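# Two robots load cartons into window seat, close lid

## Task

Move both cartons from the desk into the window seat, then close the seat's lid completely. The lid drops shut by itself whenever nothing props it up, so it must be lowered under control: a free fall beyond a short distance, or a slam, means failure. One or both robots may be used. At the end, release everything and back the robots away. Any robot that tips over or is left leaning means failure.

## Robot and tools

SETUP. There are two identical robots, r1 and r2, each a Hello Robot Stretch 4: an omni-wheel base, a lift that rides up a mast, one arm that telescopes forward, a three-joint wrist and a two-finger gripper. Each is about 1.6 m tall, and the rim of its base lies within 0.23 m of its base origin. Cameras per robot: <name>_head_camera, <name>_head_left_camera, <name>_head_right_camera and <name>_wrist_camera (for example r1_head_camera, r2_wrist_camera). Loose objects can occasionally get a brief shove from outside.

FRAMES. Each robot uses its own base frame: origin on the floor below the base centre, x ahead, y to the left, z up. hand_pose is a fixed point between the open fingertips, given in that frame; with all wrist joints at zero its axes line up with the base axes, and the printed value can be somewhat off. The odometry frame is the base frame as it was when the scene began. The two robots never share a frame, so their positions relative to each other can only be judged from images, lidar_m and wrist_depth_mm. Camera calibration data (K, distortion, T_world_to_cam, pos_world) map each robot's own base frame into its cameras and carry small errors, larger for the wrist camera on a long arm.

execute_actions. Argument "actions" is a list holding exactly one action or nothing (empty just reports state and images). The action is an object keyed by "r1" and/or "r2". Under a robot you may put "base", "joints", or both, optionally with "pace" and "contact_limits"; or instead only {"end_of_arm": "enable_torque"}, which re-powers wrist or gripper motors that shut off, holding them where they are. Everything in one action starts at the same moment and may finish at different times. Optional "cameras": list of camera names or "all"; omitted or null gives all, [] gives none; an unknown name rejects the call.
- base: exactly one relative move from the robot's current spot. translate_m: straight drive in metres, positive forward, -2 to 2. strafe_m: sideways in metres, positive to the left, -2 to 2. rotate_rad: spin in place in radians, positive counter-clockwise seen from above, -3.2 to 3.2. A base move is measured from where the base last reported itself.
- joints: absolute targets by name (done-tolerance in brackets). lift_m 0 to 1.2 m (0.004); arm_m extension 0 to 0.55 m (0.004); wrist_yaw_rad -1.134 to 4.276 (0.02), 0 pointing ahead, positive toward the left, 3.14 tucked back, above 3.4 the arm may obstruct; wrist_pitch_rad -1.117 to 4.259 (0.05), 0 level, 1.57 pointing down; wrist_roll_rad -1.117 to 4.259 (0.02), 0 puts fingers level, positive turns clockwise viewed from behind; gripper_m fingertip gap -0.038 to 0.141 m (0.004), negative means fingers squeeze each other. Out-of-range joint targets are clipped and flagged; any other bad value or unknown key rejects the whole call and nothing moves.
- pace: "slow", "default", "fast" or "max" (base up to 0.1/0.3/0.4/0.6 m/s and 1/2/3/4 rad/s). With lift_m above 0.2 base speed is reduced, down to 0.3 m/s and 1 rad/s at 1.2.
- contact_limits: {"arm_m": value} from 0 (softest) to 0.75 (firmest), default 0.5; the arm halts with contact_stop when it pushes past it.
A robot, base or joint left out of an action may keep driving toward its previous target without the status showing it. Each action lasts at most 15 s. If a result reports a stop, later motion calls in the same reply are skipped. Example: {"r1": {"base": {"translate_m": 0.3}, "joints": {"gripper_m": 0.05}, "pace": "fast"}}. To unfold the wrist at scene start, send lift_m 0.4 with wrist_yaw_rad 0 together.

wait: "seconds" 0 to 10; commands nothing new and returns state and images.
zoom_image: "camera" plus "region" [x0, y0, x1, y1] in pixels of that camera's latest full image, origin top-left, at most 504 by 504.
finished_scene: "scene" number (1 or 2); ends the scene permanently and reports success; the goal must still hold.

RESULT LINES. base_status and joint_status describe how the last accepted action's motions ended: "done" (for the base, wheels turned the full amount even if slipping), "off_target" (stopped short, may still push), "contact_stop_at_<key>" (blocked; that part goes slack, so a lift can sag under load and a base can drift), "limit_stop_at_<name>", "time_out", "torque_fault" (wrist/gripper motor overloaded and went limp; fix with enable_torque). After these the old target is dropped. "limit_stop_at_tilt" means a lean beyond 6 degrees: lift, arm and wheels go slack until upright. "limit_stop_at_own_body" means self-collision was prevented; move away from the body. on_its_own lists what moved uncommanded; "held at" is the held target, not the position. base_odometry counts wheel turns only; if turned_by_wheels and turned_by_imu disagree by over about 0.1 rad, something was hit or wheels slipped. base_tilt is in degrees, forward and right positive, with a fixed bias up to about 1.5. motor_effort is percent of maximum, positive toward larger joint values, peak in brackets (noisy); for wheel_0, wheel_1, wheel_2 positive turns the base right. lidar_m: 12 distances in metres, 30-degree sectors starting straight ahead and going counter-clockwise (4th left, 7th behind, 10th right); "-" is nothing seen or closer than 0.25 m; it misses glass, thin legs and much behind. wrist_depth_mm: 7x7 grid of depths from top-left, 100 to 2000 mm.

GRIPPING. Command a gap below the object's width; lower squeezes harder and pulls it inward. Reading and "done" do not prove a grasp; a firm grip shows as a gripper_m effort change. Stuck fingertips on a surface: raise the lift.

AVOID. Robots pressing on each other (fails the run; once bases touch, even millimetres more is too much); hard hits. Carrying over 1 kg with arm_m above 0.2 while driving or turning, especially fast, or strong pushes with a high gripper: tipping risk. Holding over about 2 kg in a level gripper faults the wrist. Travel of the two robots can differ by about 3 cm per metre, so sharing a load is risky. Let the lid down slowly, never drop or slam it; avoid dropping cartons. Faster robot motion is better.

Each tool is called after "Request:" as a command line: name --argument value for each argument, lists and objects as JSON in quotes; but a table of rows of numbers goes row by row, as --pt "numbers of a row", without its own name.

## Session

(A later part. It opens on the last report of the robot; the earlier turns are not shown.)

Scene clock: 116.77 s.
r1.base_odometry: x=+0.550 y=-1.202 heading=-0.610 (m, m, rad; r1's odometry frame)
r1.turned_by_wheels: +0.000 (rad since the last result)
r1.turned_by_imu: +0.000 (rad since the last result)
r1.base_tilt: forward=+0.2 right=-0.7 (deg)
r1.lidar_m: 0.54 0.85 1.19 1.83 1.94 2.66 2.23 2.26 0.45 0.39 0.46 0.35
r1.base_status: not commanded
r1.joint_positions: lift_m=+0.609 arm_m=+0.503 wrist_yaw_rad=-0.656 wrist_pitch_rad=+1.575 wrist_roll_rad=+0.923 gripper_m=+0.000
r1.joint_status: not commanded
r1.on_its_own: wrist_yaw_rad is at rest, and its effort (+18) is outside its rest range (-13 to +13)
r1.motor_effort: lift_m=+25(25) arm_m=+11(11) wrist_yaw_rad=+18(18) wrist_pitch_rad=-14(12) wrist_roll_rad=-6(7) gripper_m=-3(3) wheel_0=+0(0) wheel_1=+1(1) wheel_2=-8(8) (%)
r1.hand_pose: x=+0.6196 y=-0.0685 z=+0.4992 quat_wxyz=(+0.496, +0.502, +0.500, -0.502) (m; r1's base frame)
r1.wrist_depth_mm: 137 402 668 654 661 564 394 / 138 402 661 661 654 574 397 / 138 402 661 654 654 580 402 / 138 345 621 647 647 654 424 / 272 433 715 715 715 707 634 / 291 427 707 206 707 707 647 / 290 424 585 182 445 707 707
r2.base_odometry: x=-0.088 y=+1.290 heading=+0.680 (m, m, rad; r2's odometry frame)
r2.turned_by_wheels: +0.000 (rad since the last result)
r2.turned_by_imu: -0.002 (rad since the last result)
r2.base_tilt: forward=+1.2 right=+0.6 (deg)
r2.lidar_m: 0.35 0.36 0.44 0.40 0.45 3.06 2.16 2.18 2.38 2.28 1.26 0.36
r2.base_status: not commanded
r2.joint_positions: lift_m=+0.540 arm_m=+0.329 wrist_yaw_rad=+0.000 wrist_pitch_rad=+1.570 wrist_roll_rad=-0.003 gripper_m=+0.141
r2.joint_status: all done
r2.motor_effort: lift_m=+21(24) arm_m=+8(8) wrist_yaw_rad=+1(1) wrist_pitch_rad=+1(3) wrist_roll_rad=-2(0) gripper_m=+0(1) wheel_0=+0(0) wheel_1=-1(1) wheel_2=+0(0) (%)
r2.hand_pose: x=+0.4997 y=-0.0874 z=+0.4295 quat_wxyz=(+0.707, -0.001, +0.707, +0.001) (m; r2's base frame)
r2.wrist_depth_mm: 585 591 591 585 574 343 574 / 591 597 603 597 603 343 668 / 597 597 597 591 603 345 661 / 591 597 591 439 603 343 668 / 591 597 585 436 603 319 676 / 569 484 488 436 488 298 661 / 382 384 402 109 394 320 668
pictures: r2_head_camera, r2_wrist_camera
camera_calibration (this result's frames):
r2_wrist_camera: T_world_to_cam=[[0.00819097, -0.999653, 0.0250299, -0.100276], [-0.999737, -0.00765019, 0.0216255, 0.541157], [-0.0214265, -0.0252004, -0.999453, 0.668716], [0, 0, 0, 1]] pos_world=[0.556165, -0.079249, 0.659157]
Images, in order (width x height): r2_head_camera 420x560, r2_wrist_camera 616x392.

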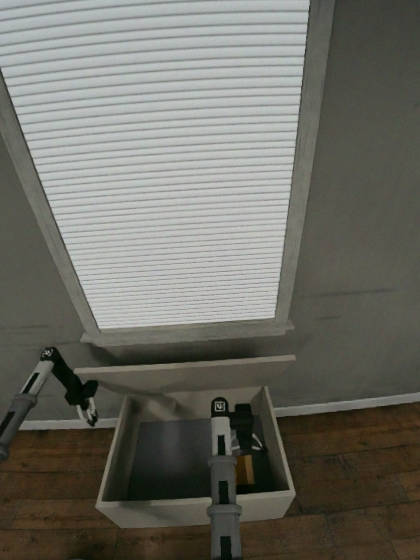

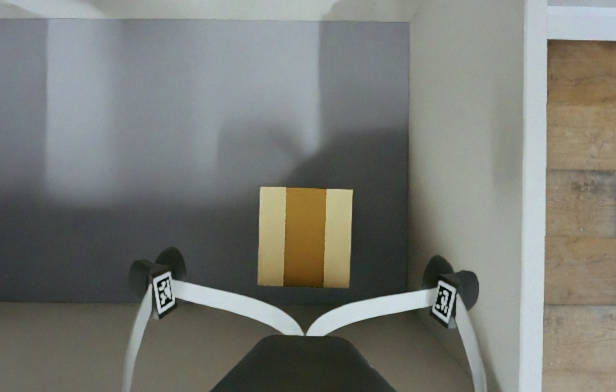

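Request:
execute_actions --actions '[{"r2": {"base": {"translate_m": -1.58}, "joints": {"lift_m": 0.6, "arm_m": 0.0}, "pace": "max"}}]' --cameras '["r2_head_camera"]'

Request:
execute_actions --actions '[{"r2": {"base": {"rotate_rad": 2.92}, "joints": {"wrist_pitch_rad": 0.0}, "pace": "fast"}}]' --cameras '["r2_head_camera", "r2_wrist_camera", "r2_head_left_camera"]'

Scene clock: 122.17 s.
r1.base_odometry: x=+0.550 y=-1.202 heading=-0.610 (m, m, rad; r1's odometry frame)
r1.turned_by_wheels: +0.000 (rad since the last result)
r1.turned_by_imu: +0.001 (rad since the last result)
r1.base_tilt: forward=+0.2 right=-0.7 (deg)
r1.lidar_m: 0.51 0.83 1.17 1.84 1.94 2.67 1.52 1.48 2.99 2.88 0.46 0.35
r1.base_status: not commanded
r1.joint_positions: lift_m=+0.609 arm_m=+0.503 wrist_yaw_rad=-0.656 wrist_pitch_rad=+1.575 wrist_roll_rad=+0.923 gripper_m=+0.000
r1.joint_status: not commanded
r1.on_its_own: wrist_yaw_rad is at rest, and its effort (+17) is outside its rest range (-13 to +13)
r1.motor_effort: lift_m=+25(26) arm_m=+11(11) wrist_yaw_rad=+17(18) wrist_pitch_rad=-15(14) wrist_roll_rad=-7(7) gripper_m=-4(4) wheel_0=+0(0) wheel_1=+1(2) wheel_2=-8(8) (%)
r1.hand_pose: x=+0.6196 y=-0.0685 z=+0.4992 quat_wxyz=(+0.496, +0.502, +0.500, -0.502) (m; r1's base frame)
r1.wrist_depth_mm: 136 402 661 661 661 569 394 / 138 404 661 661 654 574 397 / 138 402 661 661 661 580 399 / 138 345 621 654 654 654 424 / 273 430 715 715 707 715 627 / 291 427 707 207 707 715 647 / 289 421 585 182 449 699 707
r2.base_odometry: x=-1.317 y=+0.297 heading=+0.680 (m, m, rad; r2's odometry frame)
r2.turned_by_wheels: +0.000 (rad since the last result)
r2.turned_by_imu: +0.002 (rad since the last result)
r2.base_tilt: forward=+1.2 right=+0.7 (deg)
r2.lidar_m: 1.59 1.49 2.54 2.42 1.91 0.53 0.51 0.53 0.74 2.33 2.40 2.53
r2.base_status: done
r2.joint_positions: lift_m=+0.600 arm_m=+0.001 wrist_yaw_rad=+0.000 wrist_pitch_rad=+1.570 wrist_roll_rad=-0.003 gripper_m=+0.141
r2.joint_status: all done
r2.motor_effort: lift_m=+20(23) arm_m=-8(9) wrist_yaw_rad=+1(2) wrist_pitch_rad=+0(1) wrist_roll_rad=-2(1) gripper_m=+0(0) wheel_0=+0(7) wheel_1=+2(6) wheel_2=-1(11) (%)
r2.hand_pose: x=+0.1725 y=-0.0874 z=+0.4895 quat_wxyz=(+0.707, -0.001, +0.707, +0.001) (m; r2's base frame)
r2.wrist_depth_mm: 723 723 715 723 723 723 723 / 732 707 723 723 723 715 723 / 732 715 723 715 723 723 732 / 723 723 723 715 723 723 723 / 723 715 500 508 732 732 741 / 732 504 508 508 741 715 732 / 715 504 512 109 723 732 750
pictures: r2_head_camera
Images, in order (width x height): r2_head_camera 420x560.

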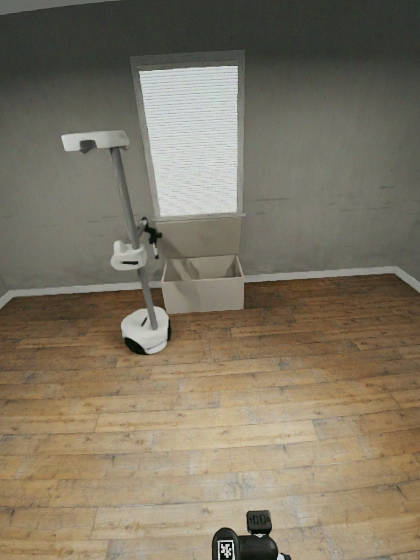

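Scene clock: 124.50 s.
r1.base_odometry: x=+0.550 y=-1.202 heading=-0.610 (m, m, rad; r1's odometry frame)
r1.turned_by_wheels: +0.000 (rad since the last result)
r1.turned_by_imu: +0.000 (rad since the last result)
r1.base_tilt: forward=+0.3 right=-0.8 (deg)
r1.lidar_m: 0.53 0.84 1.16 1.83 1.93 2.66 1.50 1.46 3.00 2.89 0.45 0.34
r1.base_status: not commanded
r1.joint_positions: lift_m=+0.609 arm_m=+0.503 wrist_yaw_rad=-0.656 wrist_pitch_rad=+1.575 wrist_roll_rad=+0.923 gripper_m=+0.000
r1.joint_status: not commanded
r1.on_its_own: wrist_yaw_rad is at rest, and its effort (+18) is outside its rest range (-13 to +13)
r1.motor_effort: lift_m=+26(25) arm_m=+11(11) wrist_yaw_rad=+18(16) wrist_pitch_rad=-14(13) wrist_roll_rad=-6(6) gripper_m=-5(4) wheel_0=+0(1) wheel_1=+1(1) wheel_2=-8(8) (%)
r1.hand_pose: x=+0.6196 y=-0.0685 z=+0.4992 quat_wxyz=(+0.496, +0.502, +0.500, -0.502) (m; r1's base frame)
r1.wrist_depth_mm: 136 402 661 668 661 569 394 / 138 402 661 661 654 574 397 / 138 399 654 661 654 574 402 / 138 343 615 654 654 654 427 / 273 433 715 715 707 715 627 / 293 427 707 206 707 707 640 / 289 424 580 182 445 715 707
r2.base_odometry: x=-1.317 y=+0.297 heading=-2.684 (m, m, rad; r2's odometry frame)
r2.turned_by_wheels: +2.920 (rad since the last result)
r2.turned_by_imu: +2.965 (rad since the last result)
r2.base_tilt: forward=+1.1 right=+0.7 (deg)
r2.lidar_m: 0.51 0.51 0.61 1.10 2.31 2.72 1.93 1.48 2.76 2.42 2.43 1.50
r2.base_status: done
r2.joint_positions: lift_m=+0.600 arm_m=+0.001 wrist_yaw_rad=+0.000 wrist_pitch_rad=+0.003 wrist_roll_rad=-0.003 gripper_m=+0.141
r2.joint_status: all done
r2.motor_effort: lift_m=+20(20) arm_m=-8(8) wrist_yaw_rad=+0(3) wrist_pitch_rad=-6(11) wrist_roll_rad=-2(1) gripper_m=-2(2) wheel_0=-1(8) wheel_1=+1(4) wheel_2=+0(11) (%)
r2.hand_pose: x=+0.4609 y=-0.0873 z=+0.7773 quat_wxyz=(+1.000, -0.001, +0.001, +0.000) (m; r2's base frame)
r2.wrist_depth_mm: 991 1060 1098 1182 1205 1308 1366 / 991 1060 1098 1160 1205 1308 1397 / 976 1042 1098 1160 1281 1336 1397 / 976 1060 1118 1182 1255 1308 1366 / 462 627 668 1182 1229 1308 1397 / 332 300 315 394 1229 1336 1397 / 976 627 634 109 1229 1308 1366
pictures: r2_head_camera, r2_head_left_camera, r2_wrist_camera
camera_calibration (this result's frames):
r2_wrist_camera: T_world_to_cam=[[-0.0247412, -0.999659, 0.00831666, -0.0804203], [-0.0250519, -0.00769661, -0.999657, 0.83951], [0.99938, -0.0249411, -0.024853, -0.212495], [0, 0, 0, 1]] pos_world=[0.231405, -0.0792314, 0.834609]
Images, in order (width x height): r2_head_camera 420x560, r2_head_left_camera 420x672, r2_wrist_camera 616x392.

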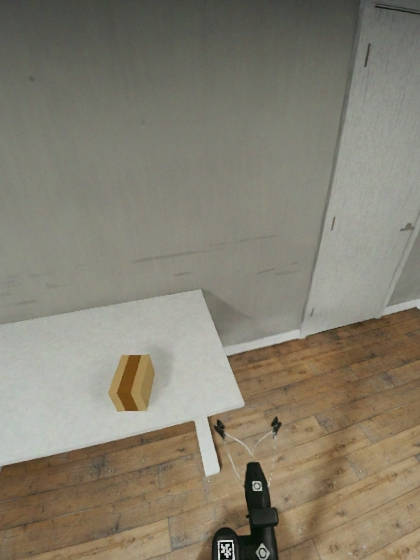

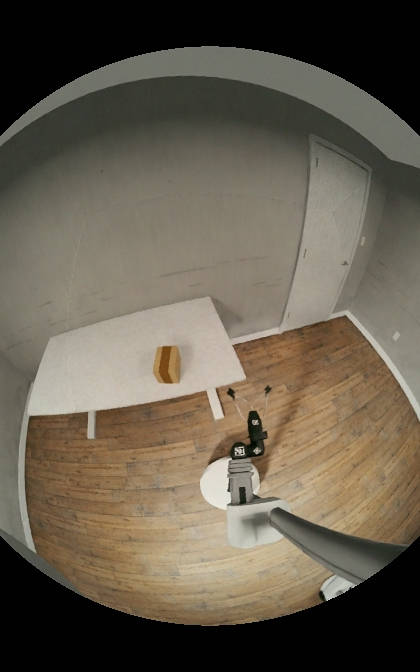

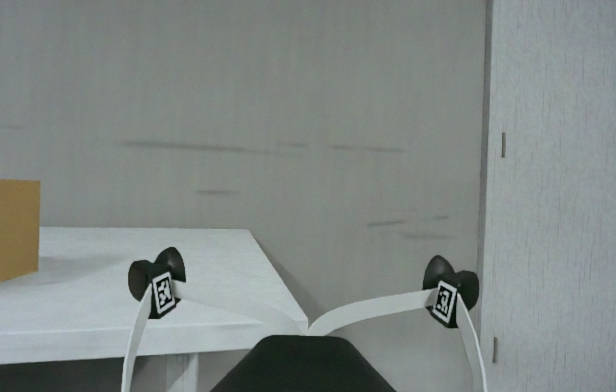

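Request:
zoom_image --camera "r2_head_camera" --region '[70, 320, 210, 460]'

Region (70, 320, 210, 460) of r2_head_camera's 420x560 image, scaled by 3.600, with more detail than that image has.

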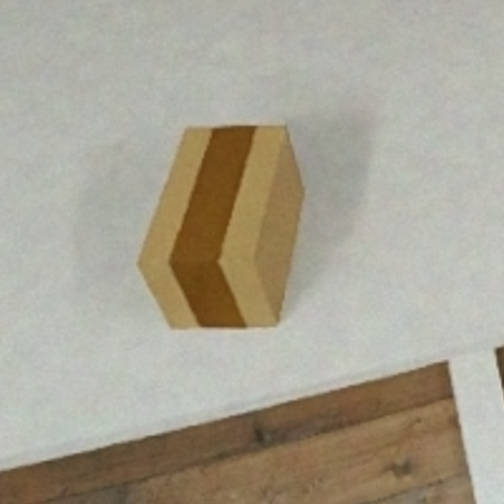

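Request:
execute_actions --actions '[{"r2": {"base": {"strafe_m": 0.40}, "pace": "fast"}}]' --cameras '["r2_head_camera", "r2_wrist_camera"]'

Scene clock: 129.00 s.
r1.base_odometry: x=+0.550 y=-1.202 heading=-0.610 (m, m, rad; r1's odometry frame)
r1.turned_by_wheels: +0.000 (rad since the last result)
r1.turned_by_imu: +0.001 (rad since the last result)
r1.base_tilt: forward=+0.3 right=-0.7 (deg)
r1.lidar_m: 0.54 0.83 1.18 1.85 1.93 2.69 2.22 1.75 2.99 2.89 0.47 0.34
r1.base_status: not commanded
r1.joint_positions: lift_m=+0.609 arm_m=+0.503 wrist_yaw_rad=-0.656 wrist_pitch_rad=+1.575 wrist_roll_rad=+0.923 gripper_m=+0.000
r1.joint_status: not commanded
r1.on_its_own: wrist_yaw_rad is at rest, and its effort (+17) is outside its rest range (-13 to +13)
r1.motor_effort: lift_m=+26(26) arm_m=+11(11) wrist_yaw_rad=+17(17) wrist_pitch_rad=-13(14) wrist_roll_rad=-6(6) gripper_m=-4(5) wheel_0=+1(0) wheel_1=+1(1) wheel_2=-8(8) (%)
r1.hand_pose: x=+0.6196 y=-0.0685 z=+0.4992 quat_wxyz=(+0.496, +0.502, +0.500, -0.502) (m; r1's base frame)
r1.wrist_depth_mm: 137 402 661 654 661 569 394 / 138 402 654 661 654 574 399 / 138 399 654 661 654 580 402 / 138 345 615 654 647 647 427 / 272 433 715 715 707 707 627 / 291 427 715 206 707 715 647 / 289 421 585 182 449 707 707
r2.base_odometry: x=-1.140 y=-0.062 heading=-2.684 (m, m, rad; r2's odometry frame)
r2.turned_by_wheels: +0.000 (rad since the last result)
r2.turned_by_imu: -0.001 (rad since the last result)
r2.base_tilt: forward=+1.2 right=+0.7 (deg)
r2.lidar_m: 0.42 0.41 0.50 0.93 1.92 2.29 2.44 1.74 1.79 2.80 2.33 0.50
r2.base_status: done
r2.joint_positions: lift_m=+0.600 arm_m=+0.001 wrist_yaw_rad=+0.000 wrist_pitch_rad=+0.003 wrist_roll_rad=-0.003 gripper_m=+0.141
r2.joint_status: not commanded
r2.motor_effort: lift_m=+20(20) arm_m=-8(9) wrist_yaw_rad=+2(0) wrist_pitch_rad=-6(7) wrist_roll_rad=-1(2) gripper_m=+1(0) wheel_0=+2(11) wheel_1=-1(13) wheel_2=-1(2) (%)
r2.hand_pose: x=+0.4609 y=-0.0874 z=+0.7773 quat_wxyz=(+1.000, -0.001, +0.001, +0.000) (m; r2's base frame)
r2.wrist_depth_mm: 904 946 991 1060 1118 1182 1308 / 917 960 1025 1060 1138 1229 1308 / 904 946 1025 1060 1138 1229 1308 / 917 960 991 309 1138 1229 1255 / 609 634 559 310 723 1205 1308 / 332 290 296 309 309 317 387 / 228 231 245 109 255 267 287
pictures: r2_head_camera, r2_wrist_camera
camera_calibration (this result's frames):
r2_wrist_camera: T_world_to_cam=[[-0.0249648, -0.999654, 0.00831543, -0.0803808], [-0.0250075, -0.00769094, -0.999658, 0.839503], [0.999375, -0.0251642, -0.0248068, -0.21253], [0, 0, 0, 1]] pos_world=[0.231385, -0.0792446, 0.834612]
Images, in order (width x height): r2_head_camera 420x560, r2_wrist_camera 616x392.

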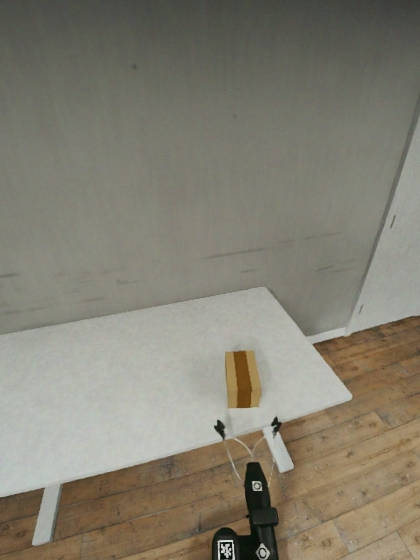

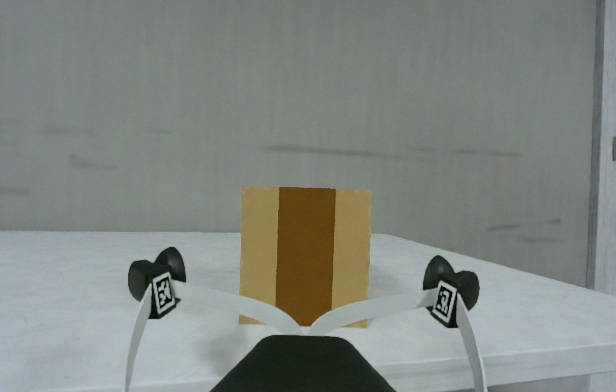

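Request:
execute_actions --actions '[]'

Scene clock: 130.77 s.
r1.base_odometry: x=+0.550 y=-1.202 heading=-0.610 (m, m, rad; r1's odometry frame)
r1.turned_by_wheels: +0.000 (rad since the last result)
r1.turned_by_imu: +0.000 (rad since the last result)
r1.base_tilt: forward=+0.3 right=-0.7 (deg)
r1.lidar_m: 0.53 0.84 1.16 1.85 1.93 2.66 2.24 1.74 2.99 2.89 0.47 0.35
r1.base_status: not commanded
r1.joint_positions: lift_m=+0.609 arm_m=+0.503 wrist_yaw_rad=-0.656 wrist_pitch_rad=+1.575 wrist_roll_rad=+0.923 gripper_m=+0.000
r1.joint_status: not commanded
r1.on_its_own: wrist_yaw_rad is at rest, and its effort (+17) is outside its rest range (-13 to +13)
r1.motor_effort: lift_m=+26(26) arm_m=+11(11) wrist_yaw_rad=+17(17) wrist_pitch_rad=-14(14) wrist_roll_rad=-6(6) gripper_m=-5(5) wheel_0=+0(0) wheel_1=+1(1) wheel_2=-8(8) (%)
r1.hand_pose: x=+0.6196 y=-0.0685 z=+0.4992 quat_wxyz=(+0.496, +0.502, +0.500, -0.502) (m; r1's base frame)
r1.wrist_depth_mm: 137 404 668 654 661 569 394 / 138 404 661 654 661 574 399 / 138 402 661 661 654 580 399 / 138 345 621 654 654 654 427 / 272 430 715 707 715 715 621 / 290 430 715 206 707 707 647 / 289 421 580 182 445 707 699
r2.base_odometry: x=-1.140 y=-0.062 heading=-2.684 (m, m, rad; r2's odometry frame)
r2.turned_by_wheels: +0.000 (rad since the last result)
r2.turned_by_imu: -0.001 (rad since the last result)
r2.base_tilt: forward=+1.2 right=+0.6 (deg)
r2.lidar_m: 0.41 0.42 0.51 0.92 1.94 2.28 2.44 1.74 1.78 2.82 2.34 0.49
r2.base_status: done
r2.joint_positions: lift_m=+0.600 arm_m=+0.001 wrist_yaw_rad=+0.000 wrist_pitch_rad=+0.003 wrist_roll_rad=-0.003 gripper_m=+0.141
r2.joint_status: not commanded
r2.motor_effort: lift_m=+20(20) arm_m=-9(9) wrist_yaw_rad=+0(0) wrist_pitch_rad=-6(7) wrist_roll_rad=+0(2) gripper_m=-1(0) wheel_0=+2(11) wheel_1=-1(13) wheel_2=-1(2) (%)
r2.hand_pose: x=+0.4609 y=-0.0874 z=+0.7773 quat_wxyz=(+1.000, -0.001, +0.001, +0.000) (m; r2's base frame)
r2.wrist_depth_mm: 904 946 1025 1042 1138 1229 1255 / 891 946 1008 1078 1118 1205 1281 / 904 960 1008 1042 1138 1205 1308 / 917 960 991 309 1138 1205 1281 / 609 627 559 309 723 1182 1281 / 332 291 297 309 309 317 384 / 229 230 246 109 256 267 287
pictures: r1_head_camera, r1_head_left_camera, r1_head_right_camera, r1_wrist_camera, r2_head_camera, r2_head_left_camera, r2_head_right_camera, r2_wrist_camera
camera_calibration (this result's frames):
r1_wrist_camera: T_world_to_cam=[[-0.999079, 0.0293205, -0.0313437, 0.647243], [0.0303506, 0.998997, -0.0329108, 0.13202], [0.0303474, -0.0338318, -0.998967, 0.701228], [0, 0, 0, 1]] pos_world=[0.621359, -0.127141, 0.725135]
r2_wrist_camera: T_world_to_cam=[[-0.0249648, -0.999654, 0.00831552, -0.0803809], [-0.0250074, -0.00769103, -0.999658, 0.839503], [0.999375, -0.0251642, -0.0248068, -0.21253], [0, 0, 0, 1]] pos_world=[0.231385, -0.0792446, 0.834612]
Images, in order (width x height): r1_head_camera 420x560, r1_head_left_camera 420x672, r1_head_right_camera 420x672, r1_wrist_camera 616x392, r2_head_camera 420x560, r2_head_left_camera 420x672, r2_head_right_camera 420x672, r2_wrist_camera 616x392.

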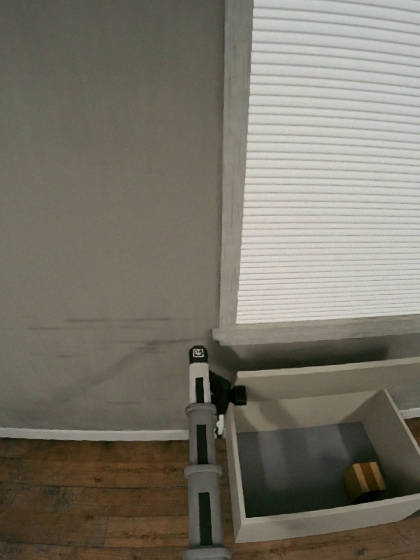

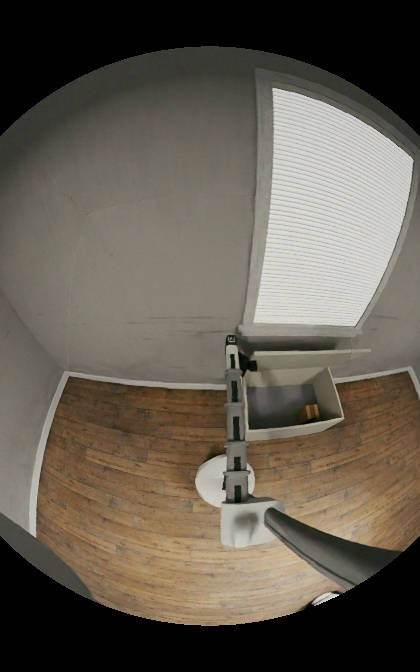

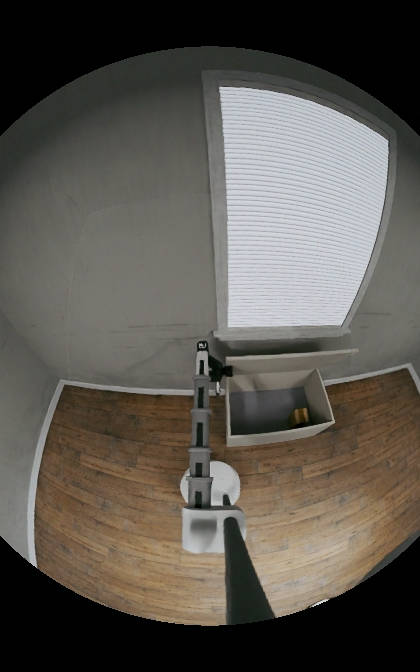

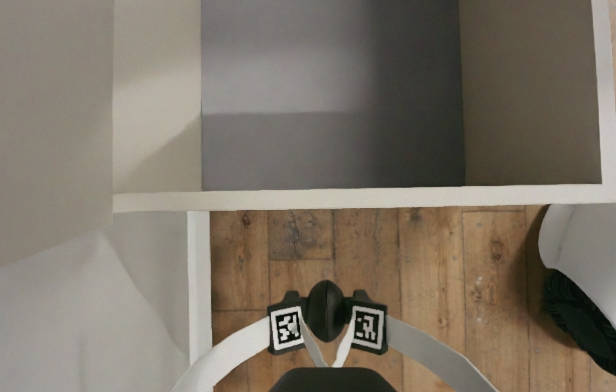

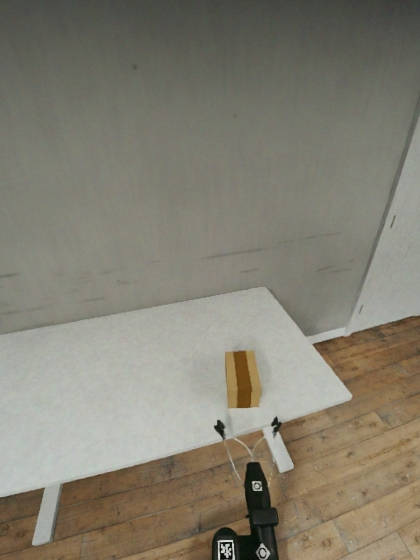

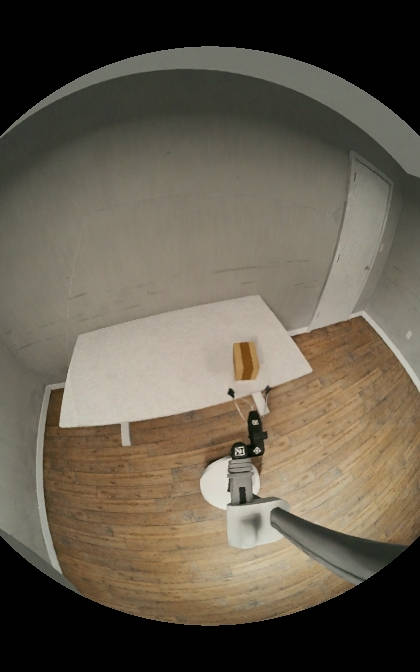

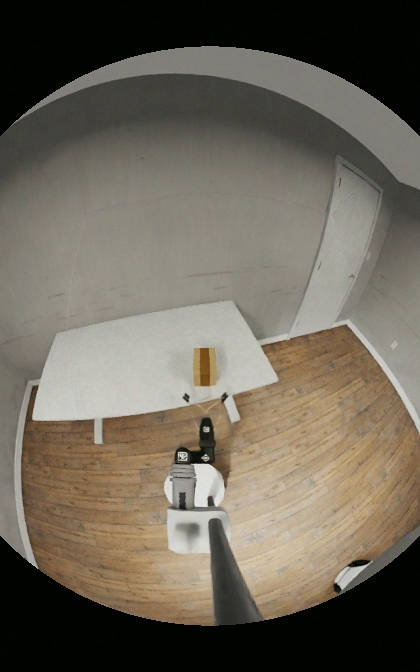

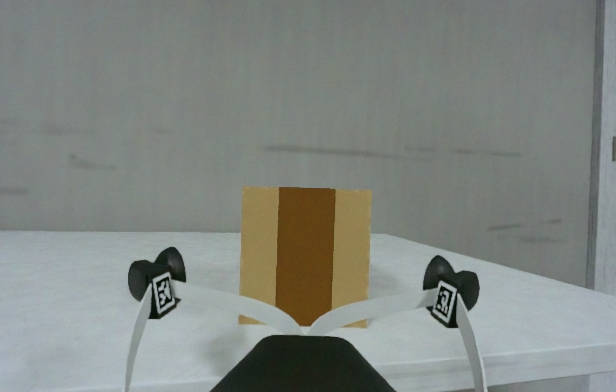

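Request:
execute_actions --actions '[{"r2": {"joints": {"arm_m": 0.12}, "pace": "fast"}}]' --cameras '["r2_wrist_camera"]'

Scene clock: 132.20 s.
r1.base_odometry: x=+0.550 y=-1.202 heading=-0.610 (m, m, rad; r1's odometry frame)
r1.turned_by_wheels: +0.000 (rad since the last result)
r1.turned_by_imu: +0.000 (rad since the last result)
r1.base_tilt: forward=+0.2 right=-0.7 (deg)
r1.lidar_m: 0.51 0.83 1.18 1.83 1.94 2.70 2.23 1.75 3.02 2.89 0.45 0.34
r1.base_status: not commanded
r1.joint_positions: lift_m=+0.609 arm_m=+0.503 wrist_yaw_rad=-0.656 wrist_pitch_rad=+1.575 wrist_roll_rad=+0.923 gripper_m=+0.000
r1.joint_status: not commanded
r1.on_its_own: wrist_yaw_rad is at rest, and its effort (+18) is outside its rest range (-13 to +13)
r1.motor_effort: lift_m=+25(26) arm_m=+11(11) wrist_yaw_rad=+18(17) wrist_pitch_rad=-11(13) wrist_roll_rad=-6(6) gripper_m=-3(5) wheel_0=+0(0) wheel_1=+1(1) wheel_2=-8(8) (%)
r1.hand_pose: x=+0.6196 y=-0.0685 z=+0.4992 quat_wxyz=(+0.496, +0.502, +0.500, -0.502) (m; r1's base frame)
r1.wrist_depth_mm: 136 402 661 661 661 574 397 / 138 402 654 654 661 574 397 / 138 402 654 661 654 580 402 / 138 345 621 654 654 647 424 / 273 433 715 707 715 715 621 / 291 427 707 206 707 707 647 / 289 424 580 182 449 707 707
r2.base_odometry: x=-1.140 y=-0.062 heading=-2.684 (m, m, rad; r2's odometry frame)
r2.turned_by_wheels: +0.000 (rad since the last result)
r2.turned_by_imu: -0.001 (rad since the last result)
r2.base_tilt: forward=+1.2 right=+0.6 (deg)
r2.lidar_m: 0.42 0.43 0.51 0.92 1.94 2.28 2.44 1.74 1.79 2.82 2.33 0.52
r2.base_status: not commanded
r2.joint_positions: lift_m=+0.600 arm_m=+0.119 wrist_yaw_rad=+0.000 wrist_pitch_rad=+0.002 wrist_roll_rad=-0.003 gripper_m=+0.141
r2.joint_status: all done
r2.motor_effort: lift_m=+20(20) arm_m=+8(7) wrist_yaw_rad=-1(0) wrist_pitch_rad=-6(6) wrist_roll_rad=-2(1) gripper_m=+1(1) wheel_0=+2(2) wheel_1=-1(1) wheel_2=-1(1) (%)
r2.hand_pose: x=+0.5779 y=-0.0874 z=+0.7774 quat_wxyz=(+1.000, -0.001, +0.001, +0.000) (m; r2's base frame)
r2.wrist_depth_mm: 788 842 878 931 1008 1098 1138 / 820 842 891 960 1025 1060 1138 / 798 854 891 946 1008 1098 1118 / 809 854 191 191 991 1060 1160 / 603 621 192 192 191 1060 1160 / 330 286 191 191 192 315 382 / 229 230 192 109 216 247 251
pictures: r2_wrist_camera
camera_calibration (this result's frames):
r2_wrist_camera: T_world_to_cam=[[-0.0247721, -0.999659, 0.00830835, -0.0775086], [-0.0247143, -0.00769597, -0.999665, 0.842351], [0.999388, -0.0249691, -0.0245152, -0.329753], [0, 0, 0, 1]] pos_world=[0.348449, -0.079233, 0.834629]
Images, in order (width x height): r2_wrist_camera 616x392.

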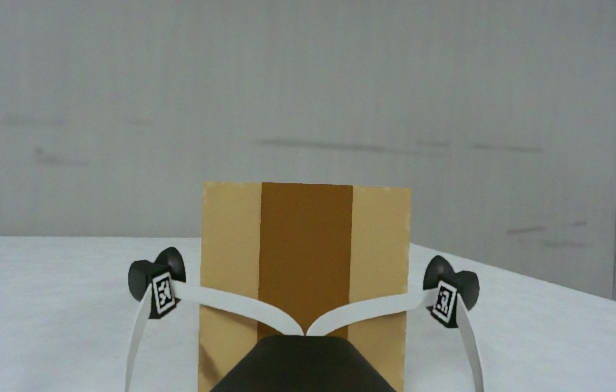

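Request:
execute_actions --actions '[{"r2": {"joints": {"gripper_m": 0.05}, "pace": "fast"}}]' --cameras '["r2_wrist_camera"]'

Scene clock: 134.37 s.
r1.base_odometry: x=+0.550 y=-1.202 heading=-0.610 (m, m, rad; r1's odometry frame)
r1.turned_by_wheels: +0.000 (rad since the last result)
r1.turned_by_imu: +0.000 (rad since the last result)
r1.base_tilt: forward=+0.3 right=-0.7 (deg)
r1.lidar_m: 0.53 0.84 1.19 1.85 1.93 2.67 2.22 1.74 3.00 2.89 0.47 0.36
r1.base_status: not commanded
r1.joint_positions: lift_m=+0.609 arm_m=+0.503 wrist_yaw_rad=-0.656 wrist_pitch_rad=+1.575 wrist_roll_rad=+0.923 gripper_m=+0.000
r1.joint_status: not commanded
r1.on_its_own: wrist_yaw_rad is at rest, and its effort (+18) is outside its rest range (-13 to +13)
r1.motor_effort: lift_m=+26(25) arm_m=+11(11) wrist_yaw_rad=+18(18) wrist_pitch_rad=-11(15) wrist_roll_rad=-6(7) gripper_m=-4(2) wheel_0=+1(0) wheel_1=+1(1) wheel_2=-8(8) (%)
r1.hand_pose: x=+0.6196 y=-0.0685 z=+0.4992 quat_wxyz=(+0.496, +0.502, +0.500, -0.502) (m; r1's base frame)
r1.wrist_depth_mm: 136 402 668 661 668 569 394 / 137 402 661 661 654 574 399 / 138 402 661 654 654 580 402 / 138 345 621 661 654 654 424 / 273 430 723 715 715 723 627 / 291 430 715 206 715 707 640 / 290 424 580 182 445 707 707
r2.base_odometry: x=-1.140 y=-0.062 heading=-2.684 (m, m, rad; r2's odometry frame)
r2.turned_by_wheels: +0.000 (rad since the last result)
r2.turned_by_imu: -0.001 (rad since the last result)
r2.base_tilt: forward=+1.1 right=+0.6 (deg)
r2.lidar_m: 0.43 0.42 0.50 0.92 1.94 2.28 2.43 1.74 1.79 2.81 2.33 0.53
r2.base_status: not commanded
r2.joint_positions: lift_m=+0.600 arm_m=+0.119 wrist_yaw_rad=+0.000 wrist_pitch_rad=+0.002 wrist_roll_rad=-0.003 gripper_m=+0.050
r2.joint_status: all done
r2.motor_effort: lift_m=+20(20) arm_m=+8(8) wrist_yaw_rad=-1(1) wrist_pitch_rad=-5(6) wrist_roll_rad=-1(2) gripper_m=-20(20) wheel_0=+1(1) wheel_1=-1(1) wheel_2=-1(1) (%)
r2.hand_pose: x=+0.5779 y=-0.0874 z=+0.7774 quat_wxyz=(+1.000, -0.001, +0.001, +0.000) (m; r2's base frame)
r2.wrist_depth_mm: 778 842 904 946 991 1060 1138 / 809 831 891 931 1025 1078 1138 / 798 854 891 946 991 1098 1138 / 798 854 178 178 976 1078 1138 / 597 627 178 177 178 1060 1160 / 330 183 178 177 179 315 384 / 227 231 178 109 179 235 252
pictures: r2_wrist_camera
camera_calibration (this result's frames):
r2_wrist_camera: T_world_to_cam=[[-0.0247719, -0.999659, 0.00830829, -0.0775086], [-0.0247144, -0.00769591, -0.999665, 0.842351], [0.999388, -0.024969, -0.0245153, -0.329753], [0, 0, 0, 1]] pos_world=[0.348449, -0.079233, 0.834629]
Images, in order (width x height): r2_wrist_camera 616x392.

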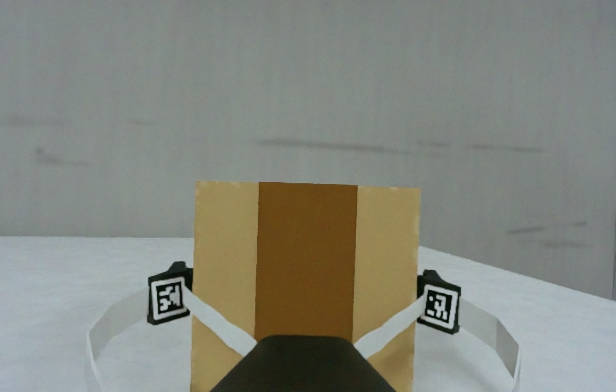

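Request:
execute_actions --actions '[{"r2": {"base": {"rotate_rad": -2.66}, "joints": {"lift_m": 0.66, "arm_m": 0.0}, "pace": "max"}}]' --cameras '["r2_head_camera", "r2_wrist_camera", "r2_head_left_camera"]'

Scene clock: 140.63 s.
r1.base_odometry: x=+0.550 y=-1.202 heading=-0.610 (m, m, rad; r1's odometry frame)
r1.turned_by_wheels: +0.000 (rad since the last result)
r1.turned_by_imu: +0.001 (rad since the last result)
r1.base_tilt: forward=+0.2 right=-0.7 (deg)
r1.lidar_m: 0.53 0.84 1.17 1.84 1.93 2.67 2.20 1.42 2.99 2.90 0.45 0.34
r1.base_status: not commanded
r1.joint_positions: lift_m=+0.609 arm_m=+0.503 wrist_yaw_rad=-0.656 wrist_pitch_rad=+1.575 wrist_roll_rad=+0.923 gripper_m=+0.000
r1.joint_status: not commanded
r1.on_its_own: wrist_yaw_rad is at rest, and its effort (+17) is outside its rest range (-13 to +13)
r1.motor_effort: lift_m=+26(25) arm_m=+11(11) wrist_yaw_rad=+17(18) wrist_pitch_rad=-13(15) wrist_roll_rad=-7(7) gripper_m=-4(4) wheel_0=+0(0) wheel_1=+1(1) wheel_2=-8(8) (%)
r1.hand_pose: x=+0.6196 y=-0.0685 z=+0.4992 quat_wxyz=(+0.496, +0.502, +0.500, -0.502) (m; r1's base frame)
r1.wrist_depth_mm: 136 402 661 661 661 569 397 / 138 402 654 654 661 580 397 / 138 402 654 661 654 585 399 / 138 343 615 654 654 654 424 / 273 430 715 715 707 715 627 / 293 427 715 206 715 707 647 / 289 424 585 182 449 715 707
r2.base_odometry: x=-1.140 y=-0.062 heading=+0.939 (m, m, rad; r2's odometry frame)
r2.turned_by_wheels: -2.660 (rad since the last result)
r2.turned_by_imu: -2.704 (rad since the last result)
r2.base_tilt: forward=+1.1 right=+0.7 (deg)
r2.lidar_m: 0.41 1.73 2.82 2.55 0.51 0.43 0.43 0.50 0.87 1.95 2.20 2.53
r2.base_status: done
r2.joint_positions: lift_m=+0.660 arm_m=+0.002 wrist_yaw_rad=+0.000 wrist_pitch_rad=+0.005 wrist_roll_rad=-0.003 gripper_m=+0.050
r2.joint_status: all done
r2.motor_effort: lift_m=+19(24) arm_m=-9(10) wrist_yaw_rad=+2(6) wrist_pitch_rad=-13(13) wrist_roll_rad=-1(1) gripper_m=-20(21) wheel_0=-1(6) wheel_1=+1(10) wheel_2=+0(8) (%)
r2.hand_pose: x=+0.4609 y=-0.0875 z=+0.8367 quat_wxyz=(+1.000, -0.001, +0.002, +0.000) (m; r2's base frame)
r2.wrist_depth_mm: - - - - - - - / - - - - - - - / - - - - - - - / - - 179 179 - - - / - - 179 179 180 - - / - 183 178 178 178 - - / 1756 1430 178 109 178 1808 1921
pictures: r2_head_camera, r2_head_left_camera, r2_wrist_camera
camera_calibration (this result's frames):
r2_wrist_camera: T_world_to_cam=[[-0.0251805, -0.999648, 0.00837921, -0.080895], [-0.0273081, -0.00769091, -0.999597, 0.899889], [0.99931, -0.0253992, -0.0271048, -0.209161], [0, 0, 0, 1]] pos_world=[0.231554, -0.0792581, 0.894536]
Images, in order (width x height): r2_head_camera 420x560, r2_head_left_camera 420x672, r2_wrist_camera 616x392.

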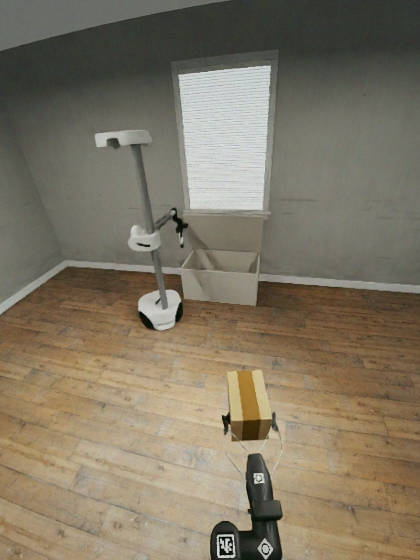

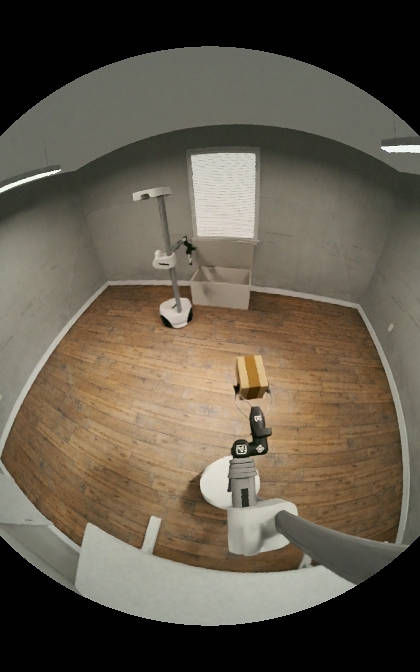

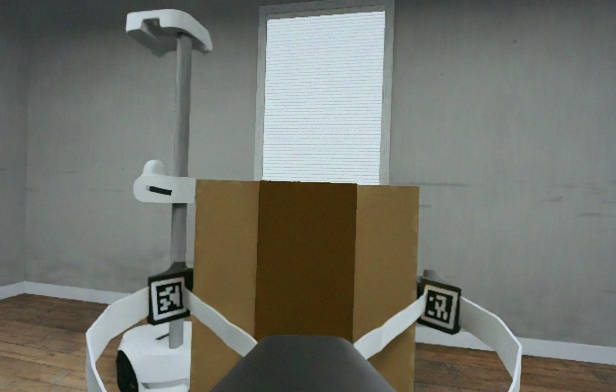

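Request:
zoom_image --camera "r2_head_camera" --region '[120, 200, 280, 340]'

Region (120, 200, 280, 340) of r2_head_camera's 420x560 image, scaled by 3.150, with more detail than that image has; it fills the top 441 rows of this view, and the rest is white.

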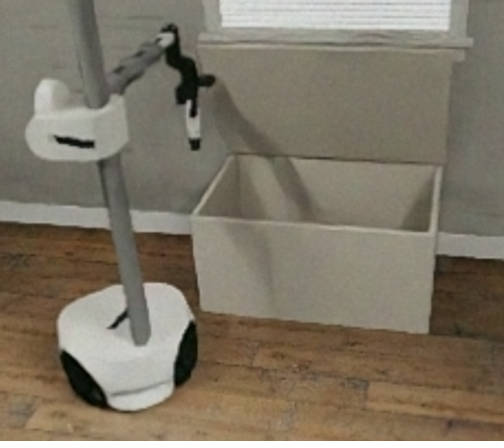

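Request:
execute_actions --actions '[{"r2": {"base": {"translate_m": 1.6}, "joints": {"lift_m": 0.65, "arm_m": 0.33, "wrist_pitch_rad": 1.57}, "pace": "max"}}]' --cameras '["r2_head_camera", "r2_wrist_camera", "r2_head_left_camera", "r1_head_camera"]'

Scene clock: 149.60 s.
r1.base_odometry: x=+0.550 y=-1.202 heading=-0.610 (m, m, rad; r1's odometry frame)
r1.turned_by_wheels: +0.000 (rad since the last result)
r1.turned_by_imu: +0.001 (rad since the last result)
r1.base_tilt: forward=+0.3 right=-0.7 (deg)
r1.lidar_m: 0.53 0.86 1.18 1.85 1.92 2.68 2.22 2.26 0.39 0.37 0.45 0.34
r1.base_status: not commanded
r1.joint_positions: lift_m=+0.609 arm_m=+0.503 wrist_yaw_rad=-0.656 wrist_pitch_rad=+1.575 wrist_roll_rad=+0.923 gripper_m=+0.000
r1.joint_status: not commanded
r1.on_its_own: wrist_yaw_rad is at rest, and its effort (+17) is outside its rest range (-13 to +13)
r1.motor_effort: lift_m=+26(26) arm_m=+11(11) wrist_yaw_rad=+17(17) wrist_pitch_rad=-13(11) wrist_roll_rad=-7(7) gripper_m=-5(4) wheel_0=+0(0) wheel_1=+1(1) wheel_2=-8(8) (%)
r1.hand_pose: x=+0.6196 y=-0.0685 z=+0.4992 quat_wxyz=(+0.496, +0.502, +0.500, -0.502) (m; r1's base frame)
r1.wrist_depth_mm: 136 404 668 661 661 574 397 / 138 402 661 661 654 580 399 / 138 402 661 661 654 574 399 / 138 345 621 654 654 654 424 / 273 430 723 715 715 707 627 / 290 424 715 206 715 715 647 / 290 424 585 182 445 699 707
r2.base_odometry: x=-0.196 y=+1.230 heading=+0.939 (m, m, rad; r2's odometry frame)
r2.turned_by_wheels: +0.000 (rad since the last result)
r2.turned_by_imu: -0.009 (rad since the last result)
r2.base_tilt: forward=+1.2 right=+0.7 (deg)
r2.lidar_m: 0.46 0.50 0.37 0.42 2.78 1.99 1.99 2.29 2.31 2.07 0.56 0.46
r2.base_status: done
r2.joint_positions: lift_m=+0.650 arm_m=+0.329 wrist_yaw_rad=+0.000 wrist_pitch_rad=+1.570 wrist_roll_rad=-0.003 gripper_m=+0.050
r2.joint_status: all done
r2.motor_effort: lift_m=+19(18) arm_m=+8(10) wrist_yaw_rad=-2(4) wrist_pitch_rad=+1(11) wrist_roll_rad=-3(2) gripper_m=-20(22) wheel_0=+0(5) wheel_1=-1(7) wheel_2=+0(12) (%)
r2.hand_pose: x=+0.4997 y=-0.0874 z=+0.5397 quat_wxyz=(+0.707, -0.001, +0.707, +0.001) (m; r2's base frame)
r2.wrist_depth_mm: 488 691 707 707 699 691 574 / 525 715 707 707 707 707 559 / 544 707 707 691 707 715 535 / 462 574 177 177 549 647 504 / 707 759 177 177 178 647 473 / 603 183 179 177 179 392 436 / 615 778 178 109 178 778 778
pictures: r1_head_camera, r2_head_camera, r2_head_left_camera, r2_wrist_camera
camera_calibration (this result's frames):
r2_wrist_camera: T_world_to_cam=[[0.00836857, -0.999652, 0.0250305, -0.103123], [-0.999737, -0.00782979, 0.021546, 0.538883], [-0.0213425, -0.0252043, -0.999454, 0.778798], [0, 0, 0, 1]] pos_world=[0.556226, -0.0792388, 0.769344]
Images, in order (width x height): r1_head_camera 420x560, r2_head_camera 420x560, r2_head_left_camera 420x672, r2_wrist_camera 616x392.

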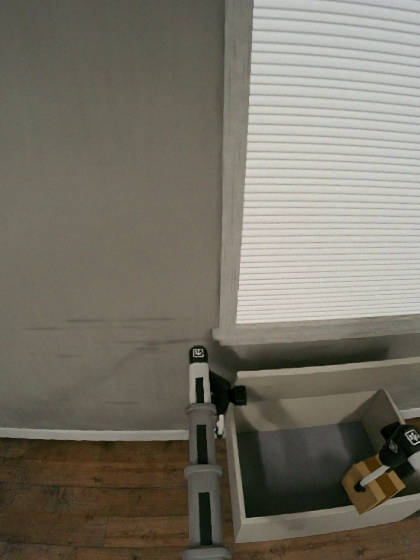

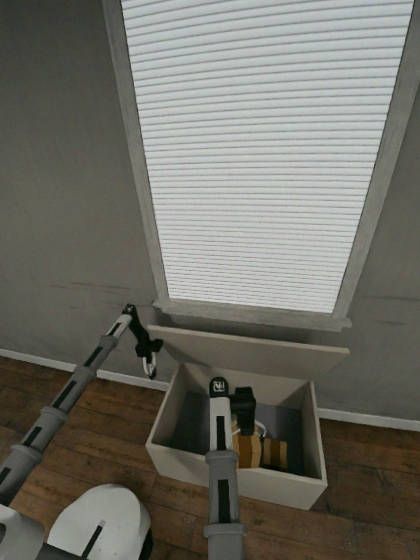

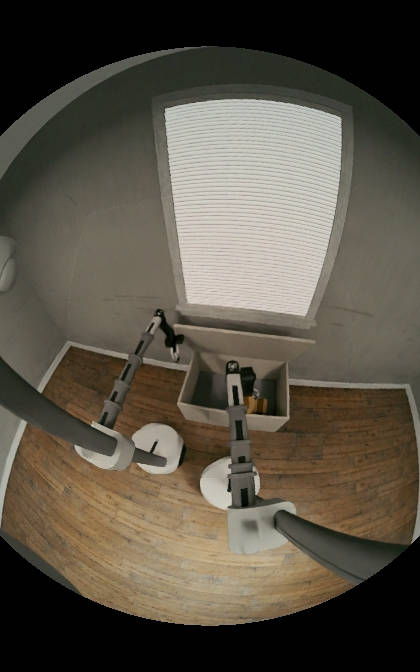

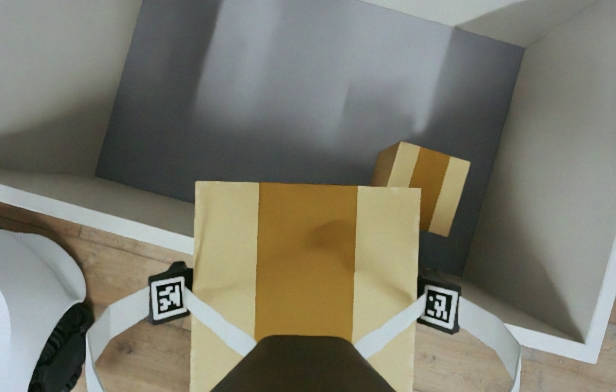

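Request:
execute_actions --actions '[{"r2": {"base": {"rotate_rad": 0.07}, "joints": {"lift_m": 0.62, "arm_m": 0.445}, "pace": "max"}}]' --cameras '["r2_head_camera", "r2_wrist_camera", "r1_head_camera"]'

Scene clock: 152.43 s.
r1.base_odometry: x=+0.550 y=-1.202 heading=-0.610 (m, m, rad; r1's odometry frame)
r1.turned_by_wheels: +0.000 (rad since the last result)
r1.turned_by_imu: +0.000 (rad since the last result)
r1.base_tilt: forward=+0.2 right=-0.8 (deg)
r1.lidar_m: 0.53 0.83 1.16 1.84 1.93 2.68 2.23 2.26 0.38 0.36 0.46 0.35
r1.base_status: not commanded
r1.joint_positions: lift_m=+0.609 arm_m=+0.503 wrist_yaw_rad=-0.656 wrist_pitch_rad=+1.575 wrist_roll_rad=+0.923 gripper_m=+0.000
r1.joint_status: not commanded
r1.on_its_own: wrist_yaw_rad is at rest, and its effort (+17) is outside its rest range (-13 to +13)
r1.motor_effort: lift_m=+25(26) arm_m=+11(11) wrist_yaw_rad=+17(17) wrist_pitch_rad=-13(13) wrist_roll_rad=-6(6) gripper_m=-4(6) wheel_0=+0(1) wheel_1=+1(1) wheel_2=-8(8) (%)
r1.hand_pose: x=+0.6196 y=-0.0685 z=+0.4992 quat_wxyz=(+0.496, +0.502, +0.500, -0.502) (m; r1's base frame)
r1.wrist_depth_mm: 137 402 661 661 661 574 397 / 138 402 661 661 661 574 399 / 138 402 654 654 654 580 402 / 138 345 621 661 647 654 424 / 273 430 715 715 707 707 627 / 291 427 707 206 707 707 640 / 289 427 580 182 449 707 707
r2.base_odometry: x=-0.196 y=+1.230 heading=+1.009 (m, m, rad; r2's odometry frame)
r2.turned_by_wheels: +0.070 (rad since the last result)
r2.turned_by_imu: +0.070 (rad since the last result)
r2.base_tilt: forward=+1.1 right=+0.7 (deg)
r2.lidar_m: 0.45 0.43 0.39 0.44 2.89 1.97 1.99 2.64 2.31 1.85 0.51 0.45
r2.base_status: done
r2.joint_positions: lift_m=+0.620 arm_m=+0.444 wrist_yaw_rad=+0.000 wrist_pitch_rad=+1.570 wrist_roll_rad=-0.003 gripper_m=+0.050
r2.joint_status: all done
r2.motor_effort: lift_m=+16(17) arm_m=+8(9) wrist_yaw_rad=+1(1) wrist_pitch_rad=+2(0) wrist_roll_rad=-1(1) gripper_m=-21(19) wheel_0=+2(6) wheel_1=+0(7) wheel_2=+0(6) (%)
r2.hand_pose: x=+0.6147 y=-0.0874 z=+0.5099 quat_wxyz=(+0.707, -0.001, +0.707, +0.001) (m; r2's base frame)
r2.wrist_depth_mm: 394 539 668 661 554 477 421 / 421 591 668 668 668 627 539 / 452 661 676 676 676 683 654 / 488 676 178 177 676 691 603 / 459 591 178 178 178 676 564 / 379 182 178 177 179 512 535 / 585 741 179 109 179 585 508
pictures: r1_head_camera, r2_head_camera, r2_wrist_camera
camera_calibration (this result's frames):
r2_wrist_camera: T_world_to_cam=[[0.00851333, -0.99965, 0.025032, -0.103429], [-0.99974, -0.00797909, 0.0213652, 0.65457], [-0.021158, -0.0252074, -0.999458, 0.751354], [0, 0, 0, 1]] pos_world=[0.671177, -0.0792303, 0.739551]
Images, in order (width x height): r1_head_camera 420x560, r2_head_camera 420x560, r2_wrist_camera 616x392.

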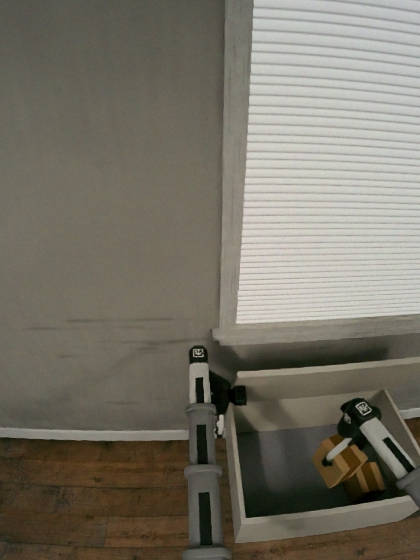

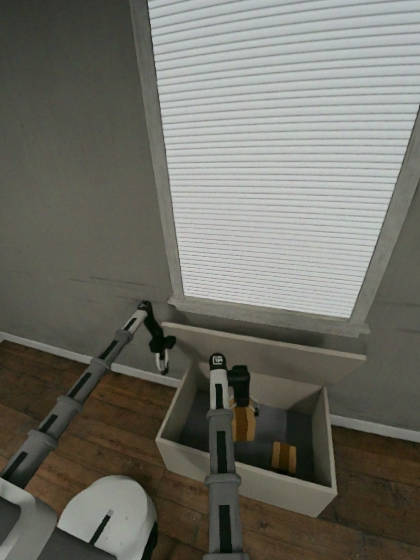

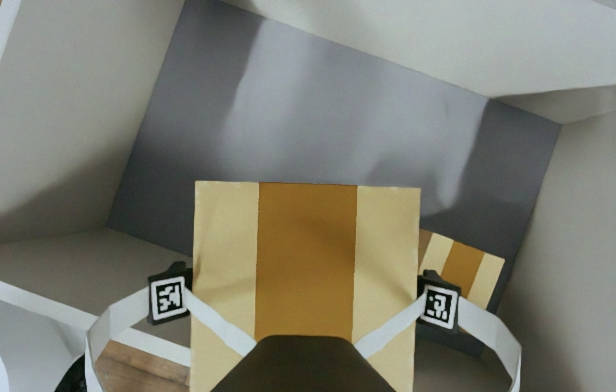

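Request:
execute_actions --actions '[{"r2": {"joints": {"lift_m": 0.293}, "pace": "max"}}]' --cameras '["r2_head_camera", "r2_wrist_camera"]'

Scene clock: 155.20 s.
r1.base_odometry: x=+0.550 y=-1.202 heading=-0.610 (m, m, rad; r1's odometry frame)
r1.turned_by_wheels: +0.000 (rad since the last result)
r1.turned_by_imu: +0.000 (rad since the last result)
r1.base_tilt: forward=+0.3 right=-0.7 (deg)
r1.lidar_m: 0.54 0.84 1.18 1.84 1.94 2.68 2.23 2.25 0.39 0.37 0.44 0.34
r1.base_status: not commanded
r1.joint_positions: lift_m=+0.609 arm_m=+0.503 wrist_yaw_rad=-0.656 wrist_pitch_rad=+1.575 wrist_roll_rad=+0.923 gripper_m=+0.000
r1.joint_status: not commanded
r1.on_its_own: wrist_yaw_rad is at rest, and its effort (+18) is outside its rest range (-13 to +13)
r1.motor_effort: lift_m=+25(26) arm_m=+11(11) wrist_yaw_rad=+18(17) wrist_pitch_rad=-11(13) wrist_roll_rad=-6(6) gripper_m=-3(5) wheel_0=+0(0) wheel_1=+1(1) wheel_2=-8(8) (%)
r1.hand_pose: x=+0.6196 y=-0.0685 z=+0.4992 quat_wxyz=(+0.496, +0.502, +0.500, -0.502) (m; r1's base frame)
r1.wrist_depth_mm: 136 402 661 661 661 569 397 / 138 402 661 661 647 574 397 / 138 402 654 661 654 580 399 / 138 345 621 661 654 654 427 / 272 430 715 707 707 715 627 / 291 427 715 206 707 707 640 / 290 427 585 182 449 707 707
r2.base_odometry: x=-0.196 y=+1.230 heading=+1.009 (m, m, rad; r2's odometry frame)
r2.turned_by_wheels: +0.000 (rad since the last result)
r2.turned_by_imu: -0.001 (rad since the last result)
r2.base_tilt: forward=+1.3 right=+0.6 (deg)
r2.lidar_m: 0.45 0.44 0.39 0.43 2.90 1.99 1.99 2.62 2.32 1.84 0.52 0.45
r2.base_status: not commanded
r2.joint_positions: lift_m=+0.293 arm_m=+0.444 wrist_yaw_rad=+0.000 wrist_pitch_rad=+1.570 wrist_roll_rad=-0.003 gripper_m=+0.050
r2.joint_status: all done
r2.motor_effort: lift_m=+17(16) arm_m=+8(8) wrist_yaw_rad=+1(1) wrist_pitch_rad=+1(1) wrist_roll_rad=-1(1) gripper_m=-19(21) wheel_0=+2(2) wheel_1=-1(0) wheel_2=+0(0) (%)
r2.hand_pose: x=+0.6146 y=-0.0874 z=+0.1828 quat_wxyz=(+0.707, -0.001, +0.707, +0.001) (m; r2's base frame)
r2.wrist_depth_mm: 342 345 343 345 347 345 347 / 342 343 345 345 342 345 349 / 345 343 343 345 347 347 347 / 343 349 178 177 347 349 347 / 347 349 178 177 179 349 347 / 340 182 178 178 178 278 252 / 267 303 178 109 179 298 235
pictures: r2_head_camera, r2_wrist_camera
camera_calibration (this result's frames):
r2_wrist_camera: T_world_to_cam=[[0.00831427, -0.999652, 0.0250291, -0.0951187], [-0.999734, -0.00777128, 0.0217142, 0.661413], [-0.0215122, -0.025203, -0.999451, 0.424689], [0, 0, 0, 1]] pos_world=[0.671164, -0.0792421, 0.412475]
Images, in order (width x height): r2_head_camera 420x560, r2_wrist_camera 616x392.

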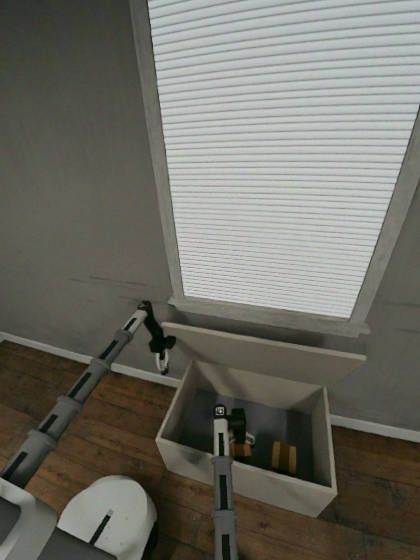

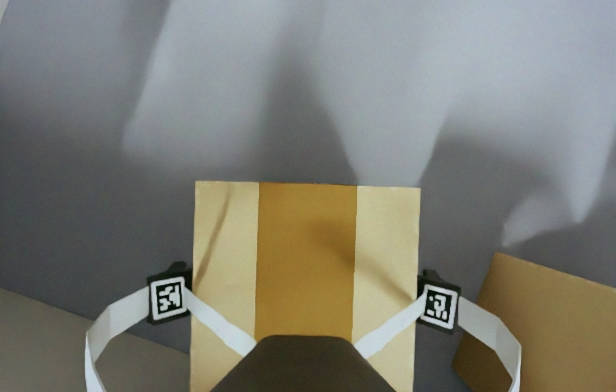

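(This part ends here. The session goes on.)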